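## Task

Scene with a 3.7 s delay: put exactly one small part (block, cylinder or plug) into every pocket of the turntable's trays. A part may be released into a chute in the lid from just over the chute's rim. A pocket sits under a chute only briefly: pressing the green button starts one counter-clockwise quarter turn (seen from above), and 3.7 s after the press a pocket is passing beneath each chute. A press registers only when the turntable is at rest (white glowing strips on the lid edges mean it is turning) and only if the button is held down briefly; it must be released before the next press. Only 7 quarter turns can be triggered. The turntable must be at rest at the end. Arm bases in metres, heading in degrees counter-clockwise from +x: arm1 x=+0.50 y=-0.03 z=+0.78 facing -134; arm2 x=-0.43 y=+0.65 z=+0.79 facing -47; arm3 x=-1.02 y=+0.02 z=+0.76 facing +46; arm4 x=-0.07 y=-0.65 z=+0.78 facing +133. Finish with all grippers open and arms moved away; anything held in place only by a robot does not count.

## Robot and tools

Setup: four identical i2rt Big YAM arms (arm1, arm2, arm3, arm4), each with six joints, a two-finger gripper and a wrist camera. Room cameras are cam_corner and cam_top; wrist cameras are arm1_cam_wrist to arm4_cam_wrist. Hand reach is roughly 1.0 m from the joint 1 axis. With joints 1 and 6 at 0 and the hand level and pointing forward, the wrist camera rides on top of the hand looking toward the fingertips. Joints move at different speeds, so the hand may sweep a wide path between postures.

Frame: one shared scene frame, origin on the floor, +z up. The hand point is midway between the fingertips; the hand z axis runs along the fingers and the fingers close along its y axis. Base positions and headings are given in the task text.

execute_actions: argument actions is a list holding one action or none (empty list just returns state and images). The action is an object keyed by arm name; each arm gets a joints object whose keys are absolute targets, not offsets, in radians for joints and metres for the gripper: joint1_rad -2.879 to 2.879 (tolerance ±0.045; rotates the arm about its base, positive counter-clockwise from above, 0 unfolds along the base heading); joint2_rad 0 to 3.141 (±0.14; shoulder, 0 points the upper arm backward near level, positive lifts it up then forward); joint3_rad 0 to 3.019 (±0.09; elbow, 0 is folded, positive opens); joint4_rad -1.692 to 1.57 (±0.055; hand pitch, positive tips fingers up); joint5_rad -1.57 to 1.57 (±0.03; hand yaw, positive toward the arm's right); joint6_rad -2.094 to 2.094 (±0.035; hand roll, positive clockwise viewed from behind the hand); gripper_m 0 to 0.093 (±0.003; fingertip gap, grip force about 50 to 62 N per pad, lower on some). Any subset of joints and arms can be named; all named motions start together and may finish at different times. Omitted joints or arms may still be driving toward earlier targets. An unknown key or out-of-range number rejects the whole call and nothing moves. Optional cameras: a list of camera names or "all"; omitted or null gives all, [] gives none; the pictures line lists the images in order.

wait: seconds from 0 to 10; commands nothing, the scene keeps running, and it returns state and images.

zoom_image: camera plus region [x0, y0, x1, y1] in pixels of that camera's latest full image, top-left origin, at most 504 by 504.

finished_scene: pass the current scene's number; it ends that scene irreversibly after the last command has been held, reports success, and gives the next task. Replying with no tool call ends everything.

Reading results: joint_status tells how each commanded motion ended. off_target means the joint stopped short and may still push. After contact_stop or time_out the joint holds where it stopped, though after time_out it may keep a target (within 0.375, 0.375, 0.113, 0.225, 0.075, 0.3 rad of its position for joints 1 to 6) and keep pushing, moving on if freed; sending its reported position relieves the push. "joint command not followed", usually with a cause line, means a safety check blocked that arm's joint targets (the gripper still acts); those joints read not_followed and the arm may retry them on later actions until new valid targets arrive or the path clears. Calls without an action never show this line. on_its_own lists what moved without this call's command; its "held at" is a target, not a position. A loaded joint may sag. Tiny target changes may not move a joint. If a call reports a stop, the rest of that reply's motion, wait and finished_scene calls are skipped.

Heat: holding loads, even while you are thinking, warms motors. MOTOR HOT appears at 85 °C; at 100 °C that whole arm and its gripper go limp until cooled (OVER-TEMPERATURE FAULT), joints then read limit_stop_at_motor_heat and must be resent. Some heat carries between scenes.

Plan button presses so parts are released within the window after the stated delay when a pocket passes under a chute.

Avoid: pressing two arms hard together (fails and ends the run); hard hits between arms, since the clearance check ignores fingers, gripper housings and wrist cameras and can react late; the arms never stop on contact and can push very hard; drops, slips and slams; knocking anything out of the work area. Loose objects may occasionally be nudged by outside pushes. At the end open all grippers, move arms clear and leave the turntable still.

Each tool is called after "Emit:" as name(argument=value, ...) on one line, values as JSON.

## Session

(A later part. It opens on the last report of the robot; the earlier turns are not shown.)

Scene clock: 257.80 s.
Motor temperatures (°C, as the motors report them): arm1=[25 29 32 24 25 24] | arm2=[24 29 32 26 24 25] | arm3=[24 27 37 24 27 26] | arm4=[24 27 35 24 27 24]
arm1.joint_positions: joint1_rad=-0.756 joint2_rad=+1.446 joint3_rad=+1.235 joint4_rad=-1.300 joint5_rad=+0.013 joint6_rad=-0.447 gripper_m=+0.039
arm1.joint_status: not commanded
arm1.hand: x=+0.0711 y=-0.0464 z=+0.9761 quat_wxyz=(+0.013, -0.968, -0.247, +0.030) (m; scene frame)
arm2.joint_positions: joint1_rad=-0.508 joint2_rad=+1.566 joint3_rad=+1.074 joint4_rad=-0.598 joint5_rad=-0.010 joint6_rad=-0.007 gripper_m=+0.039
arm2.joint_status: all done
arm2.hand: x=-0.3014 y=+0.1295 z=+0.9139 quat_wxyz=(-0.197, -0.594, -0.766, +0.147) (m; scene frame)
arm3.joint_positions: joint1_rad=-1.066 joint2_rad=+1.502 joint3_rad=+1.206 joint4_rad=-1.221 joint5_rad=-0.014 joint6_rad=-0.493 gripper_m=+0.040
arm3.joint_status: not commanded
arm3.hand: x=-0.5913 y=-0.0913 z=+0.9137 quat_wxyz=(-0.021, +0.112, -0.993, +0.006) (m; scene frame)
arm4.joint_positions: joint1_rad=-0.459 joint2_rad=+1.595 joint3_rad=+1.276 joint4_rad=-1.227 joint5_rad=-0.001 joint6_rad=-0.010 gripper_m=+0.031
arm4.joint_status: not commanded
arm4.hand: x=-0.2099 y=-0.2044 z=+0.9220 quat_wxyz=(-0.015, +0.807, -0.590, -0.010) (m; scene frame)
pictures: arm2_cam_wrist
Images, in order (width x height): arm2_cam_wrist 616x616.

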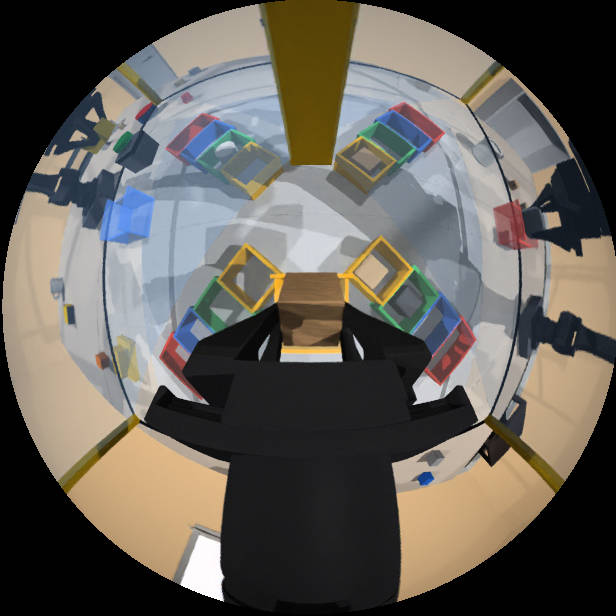

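Emit:
execute_actions(actions=[{"arm1":{"joints":{"joint2_rad":1.56}}}], cameras=[])

Emit:
execute_actions(actions=[{"arm1":{"joints":{"joint1_rad":-0.99,"joint2_rad":1.695,"joint3_rad":1.47}}}], cameras=[])

Emit:
wait(seconds=1.75)

Emit:
execute_actions(actions=[{"arm1":{"joints":{"gripper_m":0.06}},"arm2":{"joints":{"gripper_m":0.06}},"arm3":{"joints":{"gripper_m":0.06}},"arm4":{"joints":{"gripper_m":0.06}}}], cameras=[])

Emit:
execute_actions(actions=[{"arm1":{"joints":{"joint2_rad":0.85,"joint3_rad":0.8,"joint4_rad":-1.5,"gripper_m":0.09}},"arm2":{"joints":{"joint2_rad":1.0,"joint3_rad":0.9,"joint4_rad":-1.4,"gripper_m":0.09}},"arm3":{"joints":{"joint2_rad":1.0,"joint3_rad":0.9,"joint4_rad":-1.45,"gripper_m":0.09}},"arm4":{"joints":{"joint2_rad":1.0,"joint3_rad":0.9,"joint4_rad":-1.45,"gripper_m":0.09}}}], cameras=[])

Emit:
execute_actions(actions=[{"arm1":{"joints":{"joint1_rad":1.375,"joint6_rad":0}},"arm2":{"joints":{"joint1_rad":0.75,"joint6_rad":-0.92}},"arm3":{"joints":{"joint1_rad":-1.48}},"arm4":{"joints":{"joint1_rad":-2.315}}}], cameras=[])

Emit:
execute_actions(actions=[{"arm1":{"joints":{"joint2_rad":1.82,"joint3_rad":1.245,"joint4_rad":-0.955}},"arm2":{"joints":{"joint2_rad":1.87,"joint3_rad":1.28,"joint4_rad":-0.94}},"arm3":{"joints":{"joint2_rad":1.325,"joint3_rad":0.69,"joint4_rad":-0.915}},"arm4":{"joints":{"joint2_rad":1.965,"joint3_rad":1.5,"joint4_rad":-1.05}}}], cameras=["arm1_cam_wrist","arm2_cam_wrist","arm3_cam_wrist","arm4_cam_wrist","cam_top"])

Scene clock: 290.20 s.
Motor temperatures (°C, as the motors report them): arm1=[25 29 32 24 25 24] | arm2=[24 29 33 26 24 25] | arm3=[24 27 37 24 27 26] | arm4=[24 28 37 24 27 24]
arm1.joint_positions: joint1_rad=-0.756 joint2_rad=+1.538 joint3_rad=+1.242 joint4_rad=-1.302 joint5_rad=+0.015 joint6_rad=-0.447 gripper_m=+0.039
arm1.joint_status: all done
arm1.hand: x=+0.0652 y=-0.0464 z=+0.9409 quat_wxyz=(+0.005, -0.969, -0.248, -0.012) (m; scene frame)
arm2.joint_positions: joint1_rad=-0.508 joint2_rad=+1.566 joint3_rad=+1.074 joint4_rad=-0.598 joint5_rad=-0.010 joint6_rad=-0.007 gripper_m=+0.039
arm2.joint_status: not commanded
arm2.hand: x=-0.3014 y=+0.1295 z=+0.9139 quat_wxyz=(-0.197, -0.594, -0.766, +0.147) (m; scene frame)
arm3.joint_positions: joint1_rad=-1.066 joint2_rad=+1.502 joint3_rad=+1.206 joint4_rad=-1.221 joint5_rad=-0.014 joint6_rad=-0.493 gripper_m=+0.040
arm3.joint_status: not commanded
arm3.hand: x=-0.5913 y=-0.0913 z=+0.9137 quat_wxyz=(-0.021, +0.112, -0.993, +0.006) (m; scene frame)
arm4.joint_positions: joint1_rad=-0.459 joint2_rad=+1.595 joint3_rad=+1.276 joint4_rad=-1.227 joint5_rad=-0.001 joint6_rad=-0.010 gripper_m=+0.031
arm4.joint_status: not commanded
arm4.hand: x=-0.2099 y=-0.2044 z=+0.9220 quat_wxyz=(-0.015, +0.807, -0.590, -0.010) (m; scene frame)
pictures: none
No camera images: the call's "cameras" was empty. Leave "cameras" out to get every camera's image.

Scene clock: 291.33 s.
Motor temperatures (°C, as the motors report them): arm1=[25 29 32 24 25 24] | arm2=[24 29 33 26 24 25] | arm3=[24 27 37 24 27 26] | arm4=[24 28 37 24 27 24]
arm1.joint_positions: joint1_rad=-1.003 joint2_rad=+1.706 joint3_rad=+1.423 joint4_rad=-1.302 joint5_rad=+0.016 joint6_rad=-0.447 gripper_m=+0.039
arm1.joint_status: all done
arm1.hand: x=+0.0074 y=+0.0737 z=+0.9312 quat_wxyz=(+0.005, -0.992, -0.127, -0.007) (m; scene frame)
arm2.joint_positions: joint1_rad=-0.508 joint2_rad=+1.566 joint3_rad=+1.074 joint4_rad=-0.598 joint5_rad=-0.010 joint6_rad=-0.007 gripper_m=+0.039
arm2.joint_status: not commanded
arm2.hand: x=-0.3014 y=+0.1295 z=+0.9139 quat_wxyz=(-0.197, -0.594, -0.766, +0.147) (m; scene frame)
arm3.joint_positions: joint1_rad=-1.066 joint2_rad=+1.502 joint3_rad=+1.206 joint4_rad=-1.221 joint5_rad=-0.014 joint6_rad=-0.493 gripper_m=+0.040
arm3.joint_status: not commanded
arm3.hand: x=-0.5913 y=-0.0913 z=+0.9137 quat_wxyz=(-0.021, +0.112, -0.993, +0.006) (m; scene frame)
arm4.joint_positions: joint1_rad=-0.459 joint2_rad=+1.595 joint3_rad=+1.276 joint4_rad=-1.227 joint5_rad=-0.001 joint6_rad=-0.010 gripper_m=+0.031
arm4.joint_status: not commanded
arm4.hand: x=-0.2099 y=-0.2044 z=+0.9220 quat_wxyz=(-0.015, +0.807, -0.590, -0.010) (m; scene frame)
pictures: none
No camera images: the call's "cameras" was empty. Leave "cameras" out to get every camera's image.

Scene clock: 293.10 s.
Motor temperatures (°C, as the motors report them): arm1=[25 29 32 24 25 24] | arm2=[24 29 33 26 24 25] | arm3=[24 27 37 24 27 26] | arm4=[24 28 37 24 27 24]
arm1.joint_positions: joint1_rad=-1.003 joint2_rad=+1.706 joint3_rad=+1.423 joint4_rad=-1.302 joint5_rad=+0.016 joint6_rad=-0.447 gripper_m=+0.039
arm1.joint_status: all done
arm1.hand: x=+0.0074 y=+0.0737 z=+0.9312 quat_wxyz=(+0.005, -0.992, -0.127, -0.007) (m; scene frame)
arm2.joint_positions: joint1_rad=-0.508 joint2_rad=+1.566 joint3_rad=+1.074 joint4_rad=-0.598 joint5_rad=-0.010 joint6_rad=-0.007 gripper_m=+0.039
arm2.joint_status: not commanded
arm2.hand: x=-0.3014 y=+0.1295 z=+0.9139 quat_wxyz=(-0.197, -0.594, -0.766, +0.147) (m; scene frame)
arm3.joint_positions: joint1_rad=-1.066 joint2_rad=+1.502 joint3_rad=+1.206 joint4_rad=-1.221 joint5_rad=-0.014 joint6_rad=-0.493 gripper_m=+0.040
arm3.joint_status: not commanded
arm3.hand: x=-0.5913 y=-0.0913 z=+0.9137 quat_wxyz=(-0.021, +0.112, -0.993, +0.006) (m; scene frame)
arm4.joint_positions: joint1_rad=-0.459 joint2_rad=+1.595 joint3_rad=+1.276 joint4_rad=-1.227 joint5_rad=-0.001 joint6_rad=-0.010 gripper_m=+0.031
arm4.joint_status: not commanded
arm4.hand: x=-0.2099 y=-0.2044 z=+0.9220 quat_wxyz=(-0.015, +0.807, -0.590, -0.010) (m; scene frame)
wait: 1.77 s; at rest by 0.27 s
pictures: arm1_cam_wrist, arm2_cam_wrist, arm3_cam_wrist, arm4_cam_wrist, cam_corner, cam_top
Images, in order (width x height): arm1_cam_wrist 616x616, arm2_cam_wrist 616x616, arm3_cam_wrist 616x616, arm4_cam_wrist 616x616, cam_corner 672x504, cam_top 672x504.

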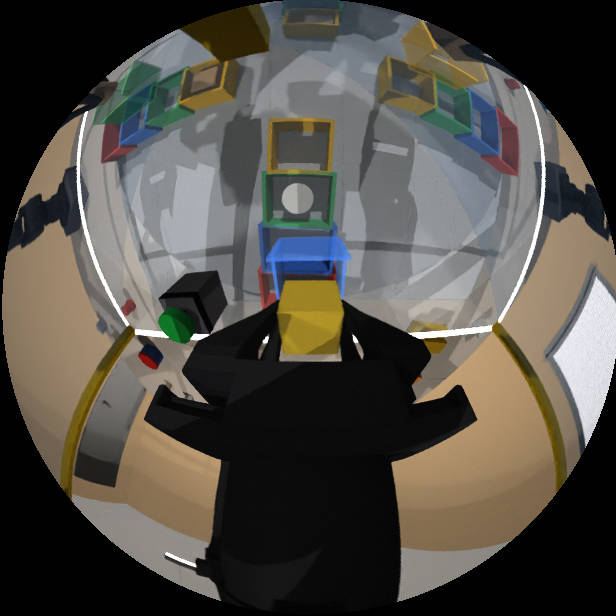

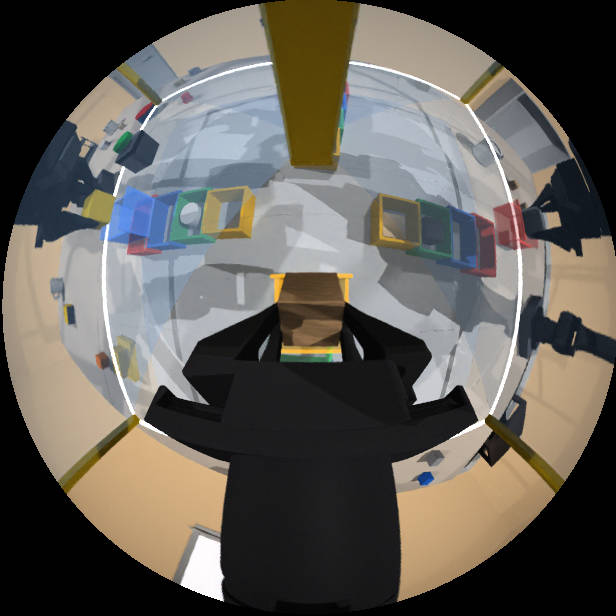

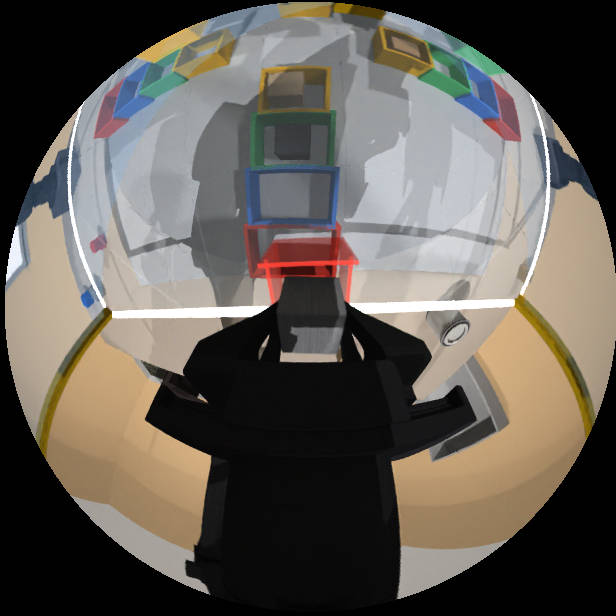

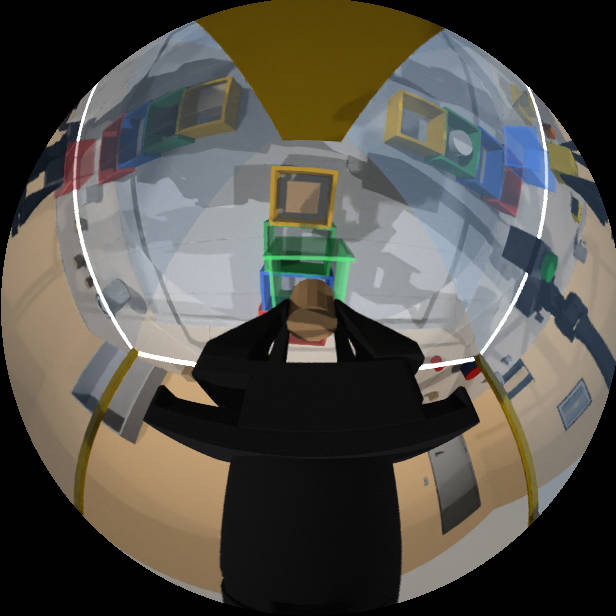

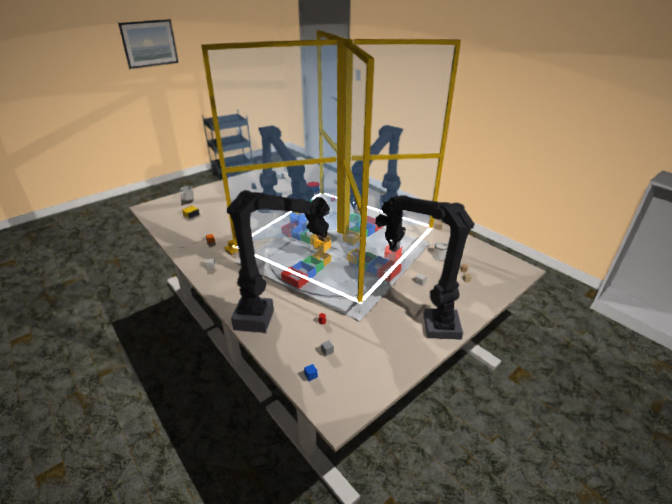

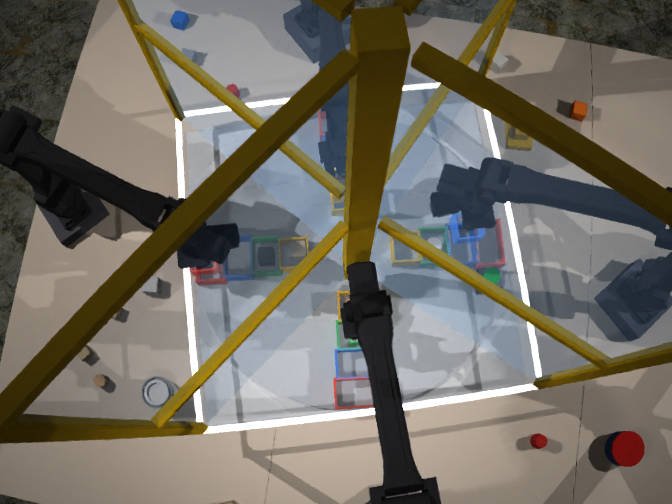

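Scene clock: 293.73 s.
Motor temperatures (°C, as the motors report them): arm1=[25 29 32 24 25 24] | arm2=[24 29 33 26 24 25] | arm3=[24 27 37 24 27 26] | arm4=[24 28 37 24 27 24]
arm1.joint_positions: joint1_rad=-1.003 joint2_rad=+1.706 joint3_rad=+1.423 joint4_rad=-1.302 joint5_rad=+0.016 joint6_rad=-0.447 gripper_m=+0.060
arm1.joint_status: all done
arm1.hand: x=+0.0074 y=+0.0737 z=+0.9312 quat_wxyz=(+0.005, -0.992, -0.127, -0.007) (m; scene frame)
arm2.joint_positions: joint1_rad=-0.508 joint2_rad=+1.566 joint3_rad=+1.074 joint4_rad=-0.596 joint5_rad=-0.010 joint6_rad=-0.007 gripper_m=+0.060
arm2.joint_status: all done
arm2.hand: x=-0.3013 y=+0.1292 z=+0.9141 quat_wxyz=(-0.198, -0.594, -0.766, +0.147) (m; scene frame)
arm3.joint_positions: joint1_rad=-1.066 joint2_rad=+1.502 joint3_rad=+1.211 joint4_rad=-1.221 joint5_rad=-0.014 joint6_rad=-0.493 gripper_m=+0.060
arm3.joint_status: all done
arm3.hand: x=-0.5894 y=-0.0918 z=+0.9157 quat_wxyz=(-0.024, +0.112, -0.993, +0.007) (m; scene frame)
arm4.joint_positions: joint1_rad=-0.459 joint2_rad=+1.595 joint3_rad=+1.276 joint4_rad=-1.227 joint5_rad=-0.001 joint6_rad=-0.009 gripper_m=+0.060
arm4.joint_status: all done
arm4.hand: x=-0.2099 y=-0.2044 z=+0.9220 quat_wxyz=(-0.015, +0.807, -0.591, -0.010) (m; scene frame)
pictures: none
No camera images: the call's "cameras" was empty. Leave "cameras" out to get every camera's image.

Scene clock: 295.17 s.
Motor temperatures (°C, as the motors report them): arm1=[25 29 32 24 25 24] | arm2=[24 29 33 26 24 25] | arm3=[24 27 37 24 27 26] | arm4=[24 28 37 24 27 24]
arm1.joint_positions: joint1_rad=-1.003 joint2_rad=+0.850 joint3_rad=+0.801 joint4_rad=-1.495 joint5_rad=+0.016 joint6_rad=-0.447 gripper_m=+0.090
arm1.joint_status: all done
arm1.hand: x=+0.2944 y=+0.0176 z=+0.9812 quat_wxyz=(+0.012, -0.992, -0.126, +0.013) (m; scene frame)
arm2.joint_positions: joint1_rad=-0.508 joint2_rad=+0.987 joint3_rad=+0.905 joint4_rad=-1.385 joint5_rad=-0.010 joint6_rad=-0.007 gripper_m=+0.090
arm2.joint_status: all done
arm2.hand: x=-0.3652 y=+0.3855 z=+1.0067 quat_wxyz=(-0.051, -0.612, -0.789, +0.032) (m; scene frame)
arm3.joint_positions: joint1_rad=-1.066 joint2_rad=+0.999 joint3_rad=+0.909 joint4_rad=-1.445 joint5_rad=-0.014 joint6_rad=-0.493 gripper_m=+0.090
arm3.joint_status: all done
arm3.hand: x=-0.7630 y=-0.0433 z=+0.9651 quat_wxyz=(-0.013, +0.112, -0.994, +0.003) (m; scene frame)
arm4.joint_positions: joint1_rad=-0.459 joint2_rad=+0.997 joint3_rad=+0.898 joint4_rad=-1.442 joint5_rad=-0.001 joint6_rad=-0.009 gripper_m=+0.090
arm4.joint_status: all done
arm4.hand: x=-0.1497 y=-0.4031 z=+0.9802 quat_wxyz=(-0.016, +0.807, -0.591, -0.011) (m; scene frame)
pictures: none
No camera images: the call's "cameras" was empty. Leave "cameras" out to get every camera's image.

Scene clock: 297.33 s.
Motor temperatures (°C, as the motors report them): arm1=[25 29 32 24 25 24] | arm2=[24 29 33 26 24 25] | arm3=[24 27 37 24 27 26] | arm4=[24 28 37 24 27 24]
arm1.joint_positions: joint1_rad=+1.365 joint2_rad=+0.850 joint3_rad=+0.801 joint4_rad=-1.495 joint5_rad=+0.015 joint6_rad=-0.016 gripper_m=+0.090
arm1.joint_status: all done
arm1.hand: x=+0.6183 y=-0.2015 z=+0.9798 quat_wxyz=(-0.007, -0.458, -0.889, +0.014) (m; scene frame)
arm2.joint_positions: joint1_rad=+0.742 joint2_rad=+0.991 joint3_rad=+0.905 joint4_rad=-1.385 joint5_rad=-0.009 joint6_rad=-0.907 gripper_m=+0.090
arm2.joint_status: all done
arm2.hand: x=-0.1574 y=+0.6324 z=+1.0037 quat_wxyz=(-0.047, +0.402, -0.914, +0.028) (m; scene frame)
arm3.joint_positions: joint1_rad=-1.479 joint2_rad=+0.999 joint3_rad=+0.909 joint4_rad=-1.445 joint5_rad=-0.015 joint6_rad=-0.493 gripper_m=+0.090
arm3.joint_status: all done
arm3.hand: x=-0.8117 y=-0.1396 z=+0.9664 quat_wxyz=(-0.013, -0.094, -0.995, +0.008) (m; scene frame)
arm4.joint_positions: joint1_rad=-2.306 joint2_rad=+0.999 joint3_rad=+0.898 joint4_rad=-1.442 joint5_rad=+0.000 joint6_rad=-0.009 gripper_m=+0.090
arm4.joint_status: all done
arm4.hand: x=+0.1871 y=-0.6474 z=+0.9802 quat_wxyz=(-0.018, +0.015, -1.000, -0.006) (m; scene frame)
pictures: none
No camera images: the call's "cameras" was empty. Leave "cameras" out to get every camera's image.

Scene clock: 299.10 s.
Motor temperatures (°C, as the motors report them): arm1=[25 29 32 24 25 24] | arm2=[24 29 33 26 24 25] | arm3=[24 27 36 24 27 26] | arm4=[24 28 37 24 27 24]
arm1.joint_positions: joint1_rad=+1.365 joint2_rad=+1.831 joint3_rad=+1.232 joint4_rad=-0.966 joint5_rad=+0.015 joint6_rad=-0.016 gripper_m=+0.090
arm1.joint_status: all done
arm1.hand: x=+0.7825 y=-0.4408 z=+0.8014 quat_wxyz=(+0.003, -0.458, -0.889, +0.009) (m; scene frame)
arm2.joint_positions: joint1_rad=+0.742 joint2_rad=+1.878 joint3_rad=+1.266 joint4_rad=-0.954 joint5_rad=-0.009 joint6_rad=-0.908 gripper_m=+0.090
arm2.joint_status: all done
arm2.hand: x=+0.0820 y=+0.6109 z=+0.8043 quat_wxyz=(-0.005, +0.403, -0.915, +0.005) (m; scene frame)
arm3.joint_positions: joint1_rad=-1.479 joint2_rad=+1.325 joint3_rad=+0.686 joint4_rad=-0.926 joint5_rad=-0.015 joint6_rad=-0.493 gripper_m=+0.090
arm3.joint_status: all done
arm3.hand: x=-0.7825 y=-0.1662 z=+0.8012 quat_wxyz=(+0.000, -0.094, -0.996, +0.000) (m; scene frame)
arm4.joint_positions: joint1_rad=-2.306 joint2_rad=+1.985 joint3_rad=+1.455 joint4_rad=-1.056 joint5_rad=+0.000 joint6_rad=-0.009 gripper_m=+0.090
arm4.joint_status: all done
arm4.hand: x=+0.4903 y=-0.6391 z=+0.7927 quat_wxyz=(+0.003, +0.015, -1.000, -0.005) (m; scene frame)
pictures: arm1_cam_wrist, arm2_cam_wrist, arm3_cam_wrist, arm4_cam_wrist, cam_top
Images, in order (width x height): arm1_cam_wrist 616x616, arm2_cam_wrist 616x616, arm3_cam_wrist 616x616, arm4_cam_wrist 616x616, cam_top 672x504.

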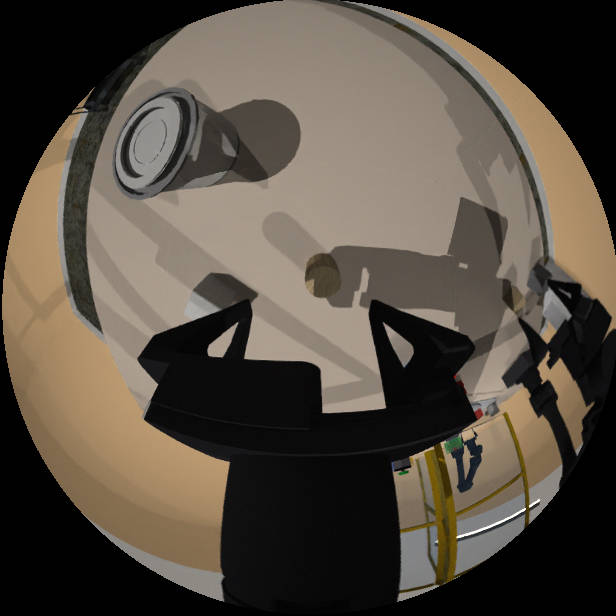

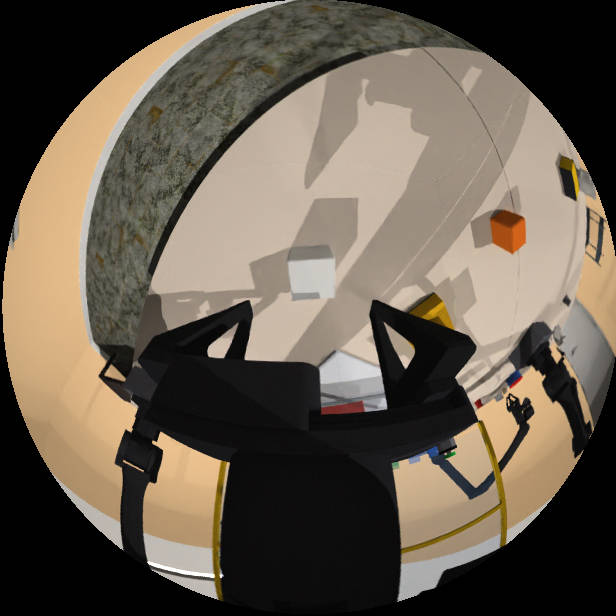

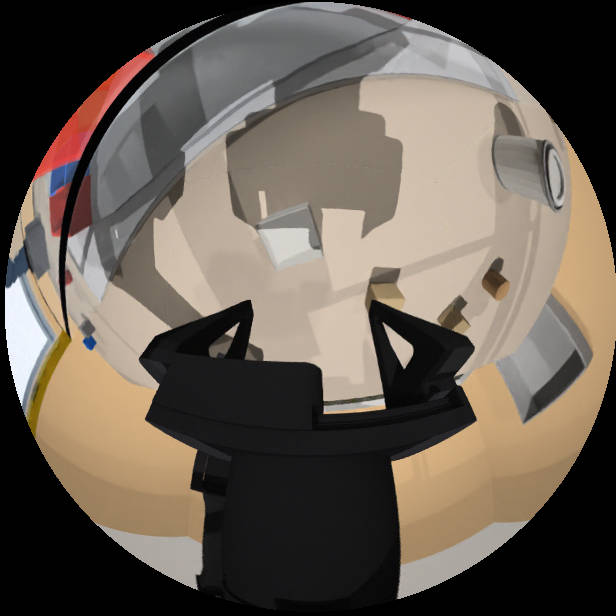

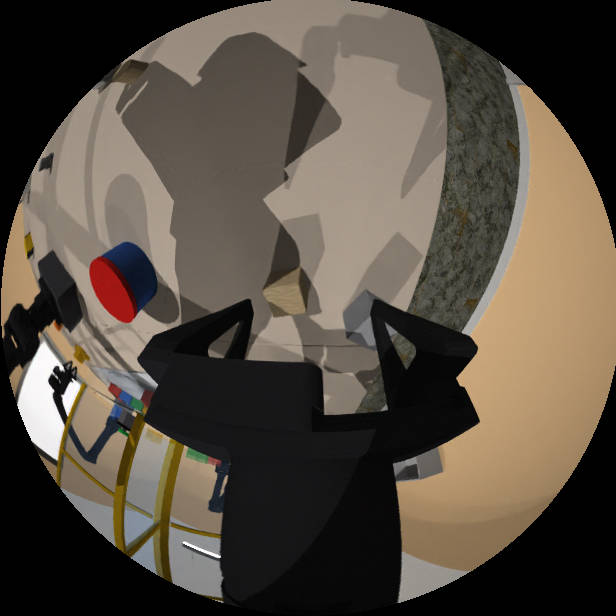

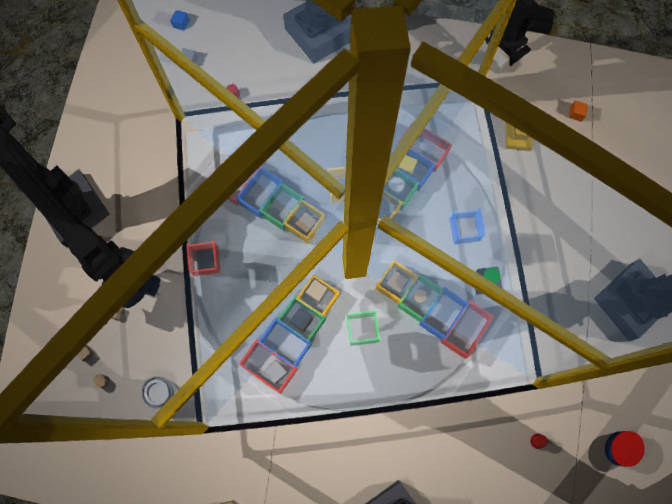

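Emit:
execute_actions(actions=[{"arm1":{"joints":{"joint1_rad":1.332,"joint2_rad":1.94,"joint4_rad":-0.885}},"arm2":{"joints":{"joint1_rad":0.765,"joint2_rad":1.99,"joint4_rad":-0.855}},"arm3":{"joints":{"joint1_rad":-1.7,"joint2_rad":1.4,"joint3_rad":0.81,"joint6_rad":0.9}},"arm4":{"joints":{"joint1_rad":-2.258,"joint6_rad":-0.22,"gripper_m":0.07}}}], cameras=["arm1_cam_wrist","arm2_cam_wrist","arm3_cam_wrist","arm4_cam_wrist"])

Scene clock: 316.37 s.
Motor temperatures (°C, as the motors report them): arm1=[25 29 32 24 25 24] | arm2=[24 30 32 26 24 25] | arm3=[24 27 34 24 27 26] | arm4=[24 29 37 24 27 24]
arm1.joint_positions: joint1_rad=+1.343 joint2_rad=+1.944 joint3_rad=+1.232 joint4_rad=-0.896 joint5_rad=+0.015 joint6_rad=-0.016 gripper_m=+0.090
arm1.joint_status: all done
arm1.hand: x=+0.7737 y=-0.4480 z=+0.7465 quat_wxyz=(+0.022, -0.467, -0.884, -0.001) (m; scene frame)
arm2.joint_positions: joint1_rad=+0.752 joint2_rad=+1.988 joint3_rad=+1.266 joint4_rad=-0.870 joint5_rad=-0.009 joint6_rad=-0.908 gripper_m=+0.090
arm2.joint_status: all done
arm2.hand: x=+0.0869 y=+0.6153 z=+0.7499 quat_wxyz=(+0.007, +0.408, -0.913, -0.001) (m; scene frame)
arm3.joint_positions: joint1_rad=-1.707 joint2_rad=+1.390 joint3_rad=+0.776 joint4_rad=-0.921 joint5_rad=-0.015 joint6_rad=+0.890 gripper_m=+0.090
arm3.joint_status: all done
arm3.hand: x=-0.8082 y=-0.2447 z=+0.8107 quat_wxyz=(-0.016, -0.783, -0.622, +0.000) (m; scene frame)
arm4.joint_positions: joint1_rad=-2.261 joint2_rad=+1.985 joint3_rad=+1.455 joint4_rad=-1.056 joint5_rad=+0.000 joint6_rad=-0.208 gripper_m=+0.070
arm4.joint_status: all done
arm4.hand: x=+0.4893 y=-0.6136 z=+0.7930 quat_wxyz=(+0.002, +0.137, -0.991, -0.005) (m; scene frame)
pictures: arm1_cam_wrist, arm2_cam_wrist, arm3_cam_wrist, arm4_cam_wrist
Images, in order (width x height): arm1_cam_wrist 616x616, arm2_cam_wrist 616x616, arm3_cam_wrist 616x616, arm4_cam_wrist 616x616.

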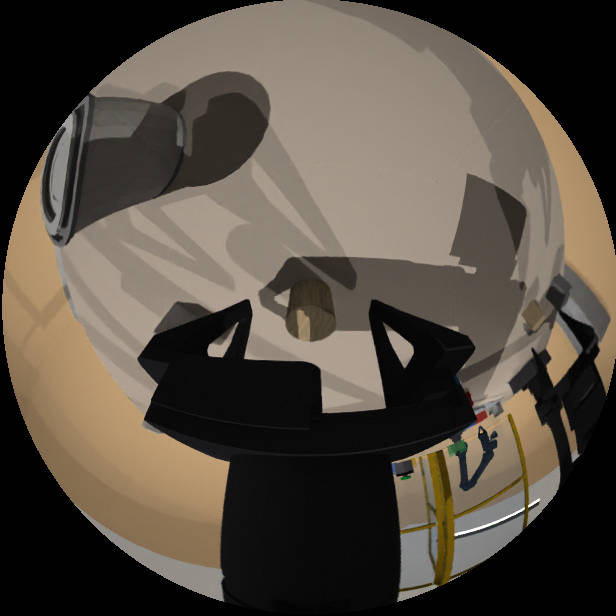

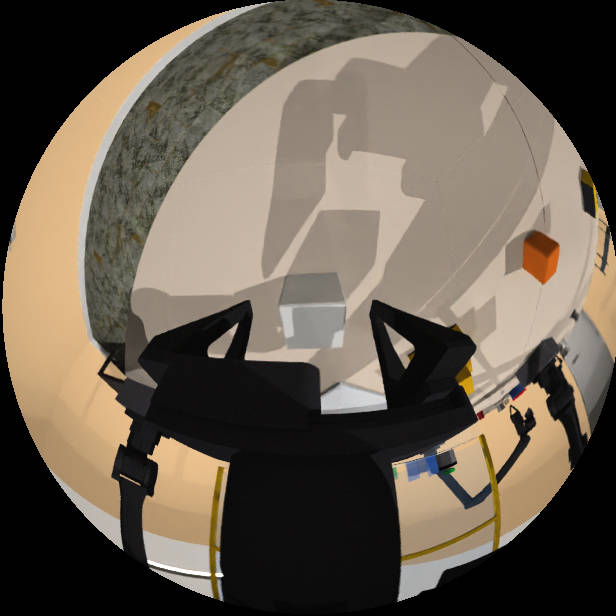

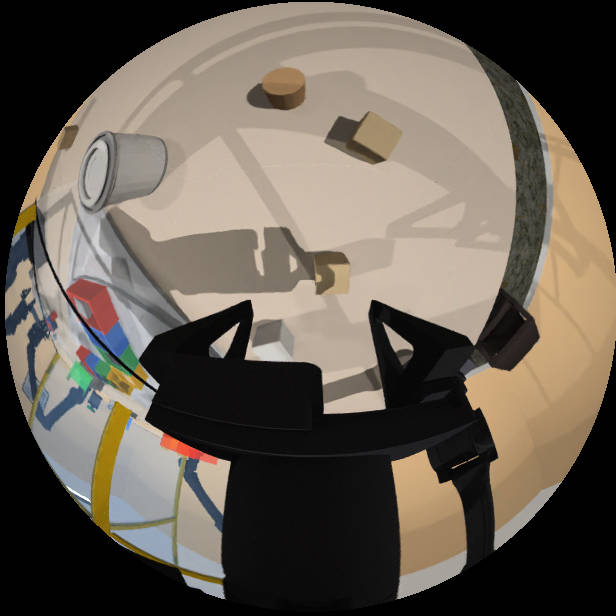

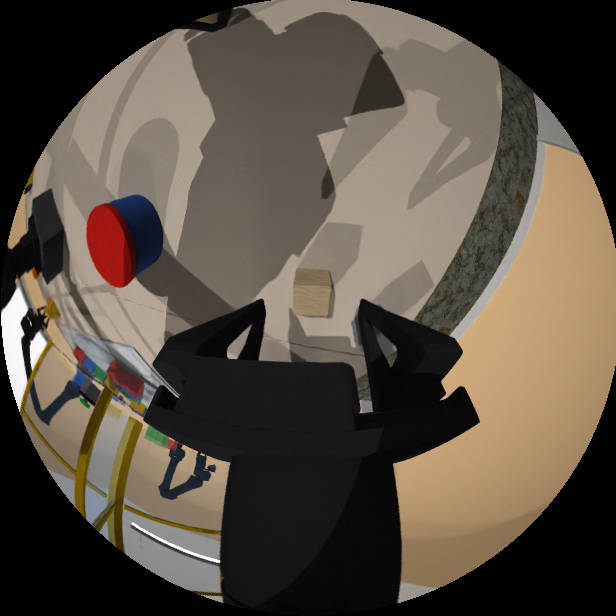

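Emit:
execute_actions(actions=[{"arm3":{"joints":{"joint1_rad":-1.755,"joint2_rad":1.495,"joint3_rad":0.676,"joint4_rad":-0.735}},"arm4":{"joints":{"joint2_rad":2.06}}}], cameras=[])

Emit:
execute_actions(actions=[{"arm1":{"joints":{"gripper_m":0.008}},"arm2":{"joints":{"gripper_m":0.015}},"arm3":{"joints":{"gripper_m":0.008}},"arm4":{"joints":{"gripper_m":0.008}}}], cameras=[])

Emit:
execute_actions(actions=[{"arm1":{"joints":{"joint2_rad":0.85,"joint3_rad":0.85,"joint4_rad":-1.5}},"arm2":{"joints":{"joint2_rad":1.0,"joint3_rad":0.95,"joint4_rad":-1.4}},"arm3":{"joints":{"joint2_rad":1.0,"joint3_rad":0.95,"joint4_rad":-1.4}},"arm4":{"joints":{"joint2_rad":1.0,"joint3_rad":0.95,"joint4_rad":-1.45}}}], cameras=[])

Emit:
execute_actions(actions=[{"arm1":{"joints":{"joint1_rad":-0.765,"joint6_rad":-0.46}},"arm2":{"joints":{"joint1_rad":-0.515,"joint6_rad":0,"joint3_rad":1.11}},"arm3":{"joints":{"joint1_rad":-1.06,"joint6_rad":-0.5,"joint3_rad":1.25,"joint4_rad":-1.21}},"arm4":{"joints":{"joint1_rad":-0.45,"joint6_rad":0.03}}}], cameras=[])

Emit:
execute_actions(actions=[{"arm1":{"joints":{"joint2_rad":1.44,"joint3_rad":1.275,"joint4_rad":-1.295}},"arm2":{"joints":{"joint2_rad":1.55,"joint4_rad":-0.575}},"arm3":{"joints":{"joint2_rad":1.49}},"arm4":{"joints":{"joint2_rad":1.57,"joint3_rad":1.325,"joint4_rad":-1.22}}}], cameras=["arm1_cam_wrist","arm2_cam_wrist","arm3_cam_wrist","arm4_cam_wrist"])

Scene clock: 339.80 s.
Motor temperatures (°C, as the motors report them): arm1=[25 30 32 24 25 24] | arm2=[24 30 31 26 24 25] | arm3=[24 27 35 24 27 26] | arm4=[24 30 37 24 27 24]
arm1.joint_positions: joint1_rad=+1.343 joint2_rad=+1.944 joint3_rad=+1.232 joint4_rad=-0.896 joint5_rad=+0.015 joint6_rad=-0.016 gripper_m=+0.090
arm1.joint_status: not commanded
arm1.hand: x=+0.7737 y=-0.4480 z=+0.7465 quat_wxyz=(+0.022, -0.467, -0.884, -0.001) (m; scene frame)
arm2.joint_positions: joint1_rad=+0.752 joint2_rad=+1.988 joint3_rad=+1.266 joint4_rad=-0.870 joint5_rad=-0.009 joint6_rad=-0.908 gripper_m=+0.090
arm2.joint_status: not commanded
arm2.hand: x=+0.0869 y=+0.6153 z=+0.7499 quat_wxyz=(+0.007, +0.408, -0.913, -0.001) (m; scene frame)
arm3.joint_positions: joint1_rad=-1.754 joint2_rad=+1.492 joint3_rad=+0.672 joint4_rad=-0.745 joint5_rad=-0.015 joint6_rad=+0.891 gripper_m=+0.090
arm3.joint_status: all done
arm3.hand: x=-0.8334 y=-0.2383 z=+0.7498 quat_wxyz=(-0.002, -0.798, -0.603, +0.000) (m; scene frame)
arm4.joint_positions: joint1_rad=-2.261 joint2_rad=+2.079 joint3_rad=+1.459 joint4_rad=-1.056 joint5_rad=+0.000 joint6_rad=-0.208 gripper_m=+0.070
arm4.joint_status: all done
arm4.hand: x=+0.4780 y=-0.6138 z=+0.7440 quat_wxyz=(+0.047, +0.137, -0.989, -0.009) (m; scene frame)
pictures: none
No camera images: the call's "cameras" was empty. Leave "cameras" out to get every camera's image.

Scene clock: 340.50 s.
Motor temperatures (°C, as the motors report them): arm1=[25 30 32 24 25 24] | arm2=[24 30 31 26 24 25] | arm3=[24 27 35 24 27 26] | arm4=[24 30 37 24 27 24]
arm1.joint_positions: joint1_rad=+1.343 joint2_rad=+1.944 joint3_rad=+1.232 joint4_rad=-0.896 joint5_rad=+0.015 joint6_rad=-0.015 gripper_m=+0.031
arm1.joint_status: gripper_m off_target (ended at +0.031, target +0.008)
arm1.hand: x=+0.7737 y=-0.4480 z=+0.7465 quat_wxyz=(+0.022, -0.468, -0.884, -0.001) (m; scene frame)
arm2.joint_positions: joint1_rad=+0.752 joint2_rad=+1.988 joint3_rad=+1.266 joint4_rad=-0.870 joint5_rad=-0.009 joint6_rad=-0.908 gripper_m=+0.039
arm2.joint_status: gripper_m off_target (ended at +0.039, target +0.015)
arm2.hand: x=+0.0870 y=+0.6153 z=+0.7499 quat_wxyz=(+0.006, +0.408, -0.913, -0.001) (m; scene frame)
arm3.joint_positions: joint1_rad=-1.754 joint2_rad=+1.492 joint3_rad=+0.672 joint4_rad=-0.745 joint5_rad=-0.015 joint6_rad=+0.891 gripper_m=+0.032
arm3.joint_status: gripper_m off_target (ended at +0.032, target +0.008)
arm3.hand: x=-0.8333 y=-0.2384 z=+0.7498 quat_wxyz=(-0.002, -0.798, -0.602, +0.000) (m; scene frame)
arm4.joint_positions: joint1_rad=-2.261 joint2_rad=+2.079 joint3_rad=+1.459 joint4_rad=-1.056 joint5_rad=+0.000 joint6_rad=-0.209 gripper_m=+0.032
arm4.joint_status: gripper_m off_target (ended at +0.032, target +0.008)
arm4.hand: x=+0.4780 y=-0.6138 z=+0.7440 quat_wxyz=(+0.047, +0.137, -0.989, -0.009) (m; scene frame)
pictures: none
No camera images: the call's "cameras" was empty. Leave "cameras" out to get every camera's image.

Scene clock: 342.17 s.
Motor temperatures (°C, as the motors report them): arm1=[25 30 32 24 25 24] | arm2=[24 30 31 26 24 25] | arm3=[24 27 35 24 27 26] | arm4=[24 30 37 24 27 24]
arm1.joint_positions: joint1_rad=+1.343 joint2_rad=+0.847 joint3_rad=+0.853 joint4_rad=-1.490 joint5_rad=+0.015 joint6_rad=-0.015 gripper_m=+0.031
arm1.joint_status: all done
arm1.hand: x=+0.6222 y=-0.2157 z=+1.0009 quat_wxyz=(-0.032, -0.468, -0.883, +0.028) (m; scene frame)
arm2.joint_positions: joint1_rad=+0.752 joint2_rad=+0.996 joint3_rad=+0.956 joint4_rad=-1.386 joint5_rad=-0.009 joint6_rad=-0.908 gripper_m=+0.039
arm2.joint_status: all done
arm2.hand: x=-0.1436 y=+0.6347 z=+1.0235 quat_wxyz=(-0.066, +0.408, -0.910, +0.038) (m; scene frame)
arm3.joint_positions: joint1_rad=-1.754 joint2_rad=+0.985 joint3_rad=+0.933 joint4_rad=-1.391 joint5_rad=-0.015 joint6_rad=+0.891 gripper_m=+0.032
arm3.joint_status: all done
arm3.hand: x=-0.8533 y=-0.2042 z=+0.9814 quat_wxyz=(-0.063, -0.796, -0.602, +0.002) (m; scene frame)
arm4.joint_positions: joint1_rad=-2.261 joint2_rad=+0.997 joint3_rad=+0.945 joint4_rad=-1.439 joint5_rad=+0.000 joint6_rad=-0.209 gripper_m=+0.032
arm4.joint_status: all done
arm4.hand: x=+0.2000 y=-0.6349 z=+0.9999 quat_wxyz=(-0.045, +0.137, -0.990, -0.002) (m; scene frame)
pictures: none
No camera images: the call's "cameras" was empty. Leave "cameras" out to get every camera's image.

Scene clock: 344.27 s.
Motor temperatures (°C, as the motors report them): arm1=[25 30 32 24 25 24] | arm2=[24 30 32 26 24 25] | arm3=[24 27 35 24 27 26] | arm4=[24 29 37 24 27 24]
arm1.joint_positions: joint1_rad=-0.754 joint2_rad=+0.847 joint3_rad=+0.853 joint4_rad=-1.490 joint5_rad=+0.015 joint6_rad=-0.444 gripper_m=+0.031
arm1.joint_status: all done
arm1.hand: x=+0.2762 y=-0.0355 z=+1.0024 quat_wxyz=(+0.016, -0.968, -0.247, +0.043) (m; scene frame)
arm2.joint_positions: joint1_rad=-0.507 joint2_rad=+0.997 joint3_rad=+1.070 joint4_rad=-1.388 joint5_rad=-0.009 joint6_rad=-0.013 gripper_m=+0.039
arm2.joint_status: all done
arm2.hand: x=-0.3561 y=+0.3472 z=+1.0748 quat_wxyz=(-0.110, -0.605, -0.785, +0.079) (m; scene frame)
arm3.joint_positions: joint1_rad=-1.060 joint2_rad=+0.996 joint3_rad=+1.213 joint4_rad=-1.216 joint5_rad=-0.015 joint6_rad=-0.489 gripper_m=+0.032
arm3.joint_status: all done
arm3.hand: x=-0.6487 y=-0.0707 z=+1.1187 quat_wxyz=(-0.258, +0.112, -0.954, +0.100) (m; scene frame)
arm4.joint_positions: joint1_rad=-0.459 joint2_rad=+1.000 joint3_rad=+0.945 joint4_rad=-1.439 joint5_rad=-0.001 joint6_rad=+0.018 gripper_m=+0.032
arm4.joint_status: all done
arm4.hand: x=-0.1540 y=-0.3899 z=+0.9984 quat_wxyz=(-0.029, +0.798, -0.601, -0.031) (m; scene frame)
pictures: none
No camera images: the call's "cameras" was empty. Leave "cameras" out to get every camera's image.

Scene clock: 345.70 s.
Motor temperatures (°C, as the motors report them): arm1=[25 29 32 24 25 24] | arm2=[24 30 32 26 24 25] | arm3=[24 27 35 24 27 26] | arm4=[24 29 37 24 27 24]
arm1.joint_positions: joint1_rad=-0.754 joint2_rad=+1.451 joint3_rad=+1.233 joint4_rad=-1.300 joint5_rad=+0.015 joint6_rad=-0.444 gripper_m=+0.031
arm1.joint_status: all done
arm1.hand: x=+0.0714 y=-0.0469 z=+0.9732 quat_wxyz=(+0.013, -0.969, -0.247, +0.027) (m; scene frame)
arm2.joint_positions: joint1_rad=-0.507 joint2_rad=+1.530 joint3_rad=+1.070 joint4_rad=-0.596 joint5_rad=-0.009 joint6_rad=-0.013 gripper_m=+0.039
arm2.joint_status: all done
arm2.hand: x=-0.3017 y=+0.1304 z=+0.9310 quat_wxyz=(-0.209, -0.589, -0.764, +0.158) (m; scene frame)
arm3.joint_positions: joint1_rad=-1.060 joint2_rad=+1.499 joint3_rad=+1.213 joint4_rad=-1.216 joint5_rad=-0.015 joint6_rad=-0.490 gripper_m=+0.032
arm3.joint_status: all done
arm3.hand: x=-0.5870 y=-0.0894 z=+0.9174 quat_wxyz=(-0.028, +0.114, -0.993, +0.008) (m; scene frame)
arm4.joint_positions: joint1_rad=-0.459 joint2_rad=+1.590 joint3_rad=+1.279 joint4_rad=-1.227 joint5_rad=-0.001 joint6_rad=+0.018 gripper_m=+0.032
arm4.joint_status: all done
arm4.hand: x=-0.2102 y=-0.2036 z=+0.9252 quat_wxyz=(-0.016, +0.799, -0.602, -0.013) (m; scene frame)
pictures: arm1_cam_wrist, arm2_cam_wrist, arm3_cam_wrist, arm4_cam_wrist
Images, in order (width x height): arm1_cam_wrist 616x616, arm2_cam_wrist 616x616, arm3_cam_wrist 616x616, arm4_cam_wrist 616x616.

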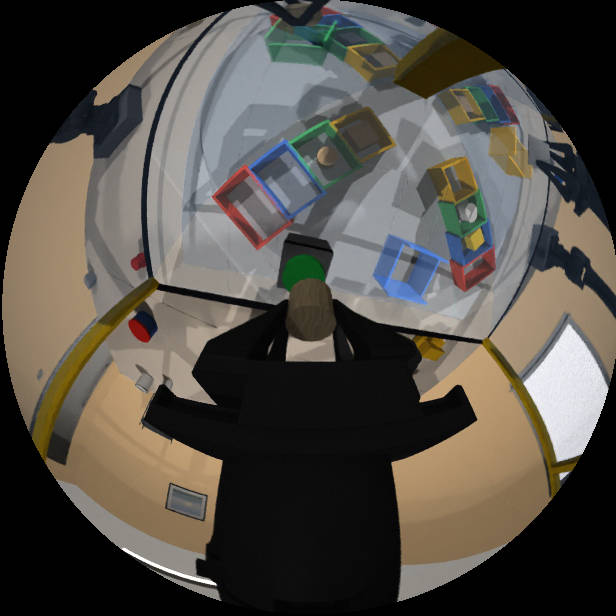

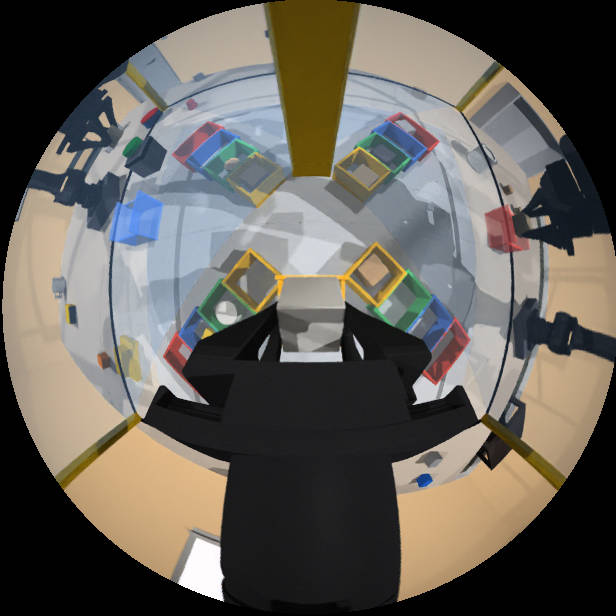

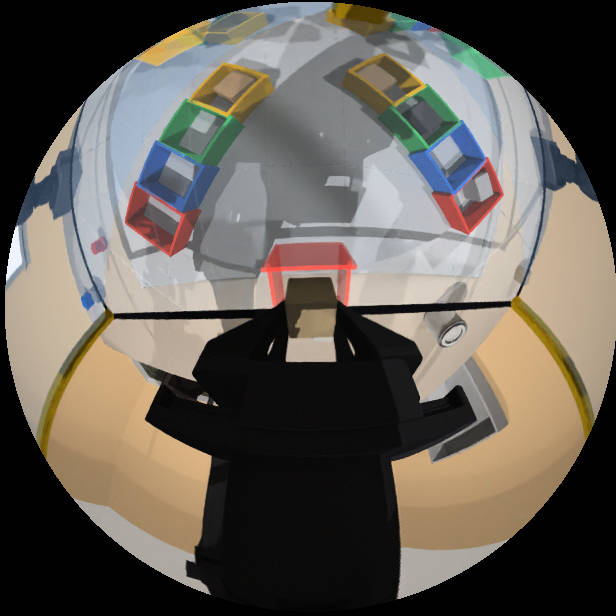

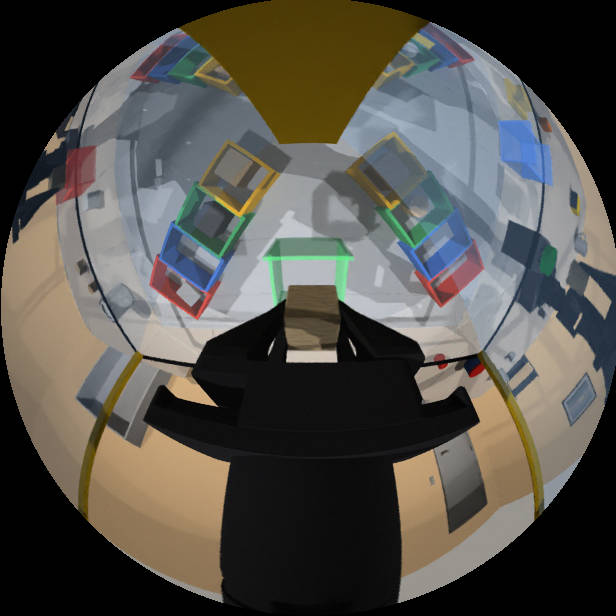

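Emit:
execute_actions(actions=[{"arm1":{"joints":{"joint3_rad":1.235}},"arm2":{"joints":{"joint2_rad":1.585,"joint4_rad":-0.545}},"arm4":{"joints":{"joint2_rad":1.6,"joint4_rad":-1.18}}}], cameras=["arm2_cam_wrist"])

Scene clock: 351.77 s.
Motor temperatures (°C, as the motors report them): arm1=[25 29 33 24 25 24] | arm2=[24 30 33 26 24 25] | arm3=[24 27 36 24 27 26] | arm4=[24 29 37 24 27 24]
arm1.joint_positions: joint1_rad=-0.754 joint2_rad=+1.451 joint3_rad=+1.233 joint4_rad=-1.300 joint5_rad=+0.015 joint6_rad=-0.444 gripper_m=+0.031
arm1.joint_status: all done
arm1.hand: x=+0.0714 y=-0.0469 z=+0.9732 quat_wxyz=(+0.013, -0.969, -0.247, +0.027) (m; scene frame)
arm2.joint_positions: joint1_rad=-0.507 joint2_rad=+1.572 joint3_rad=+1.070 joint4_rad=-0.566 joint5_rad=-0.009 joint6_rad=-0.013 gripper_m=+0.039
arm2.joint_status: all done
arm2.hand: x=-0.3001 y=+0.1243 z=+0.9129 quat_wxyz=(-0.205, -0.590, -0.766, +0.154) (m; scene frame)
arm3.joint_positions: joint1_rad=-1.060 joint2_rad=+1.499 joint3_rad=+1.213 joint4_rad=-1.216 joint5_rad=-0.015 joint6_rad=-0.490 gripper_m=+0.032
arm3.joint_status: not commanded
arm3.hand: x=-0.5870 y=-0.0894 z=+0.9174 quat_wxyz=(-0.028, +0.114, -0.993, +0.008) (m; scene frame)
arm4.joint_positions: joint1_rad=-0.459 joint2_rad=+1.597 joint3_rad=+1.279 joint4_rad=-1.196 joint5_rad=-0.001 joint6_rad=+0.018 gripper_m=+0.032
arm4.joint_status: all done
arm4.hand: x=-0.2124 y=-0.1963 z=+0.9223 quat_wxyz=(-0.023, +0.798, -0.601, -0.023) (m; scene frame)
pictures: arm2_cam_wrist
Images, in order (width x height): arm2_cam_wrist 616x616.

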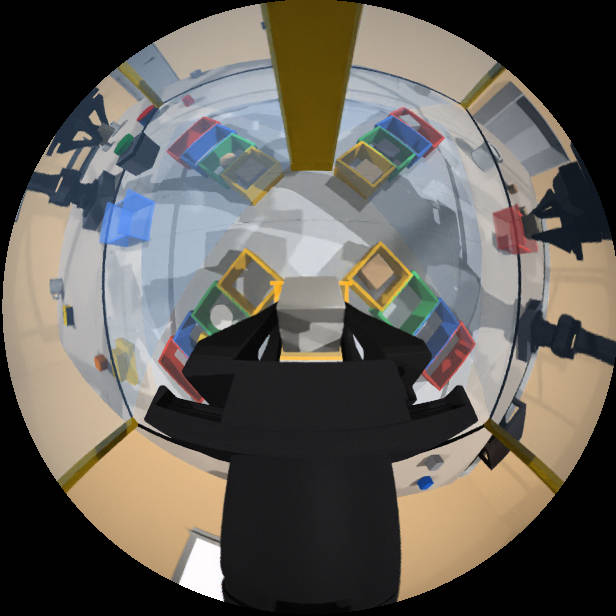

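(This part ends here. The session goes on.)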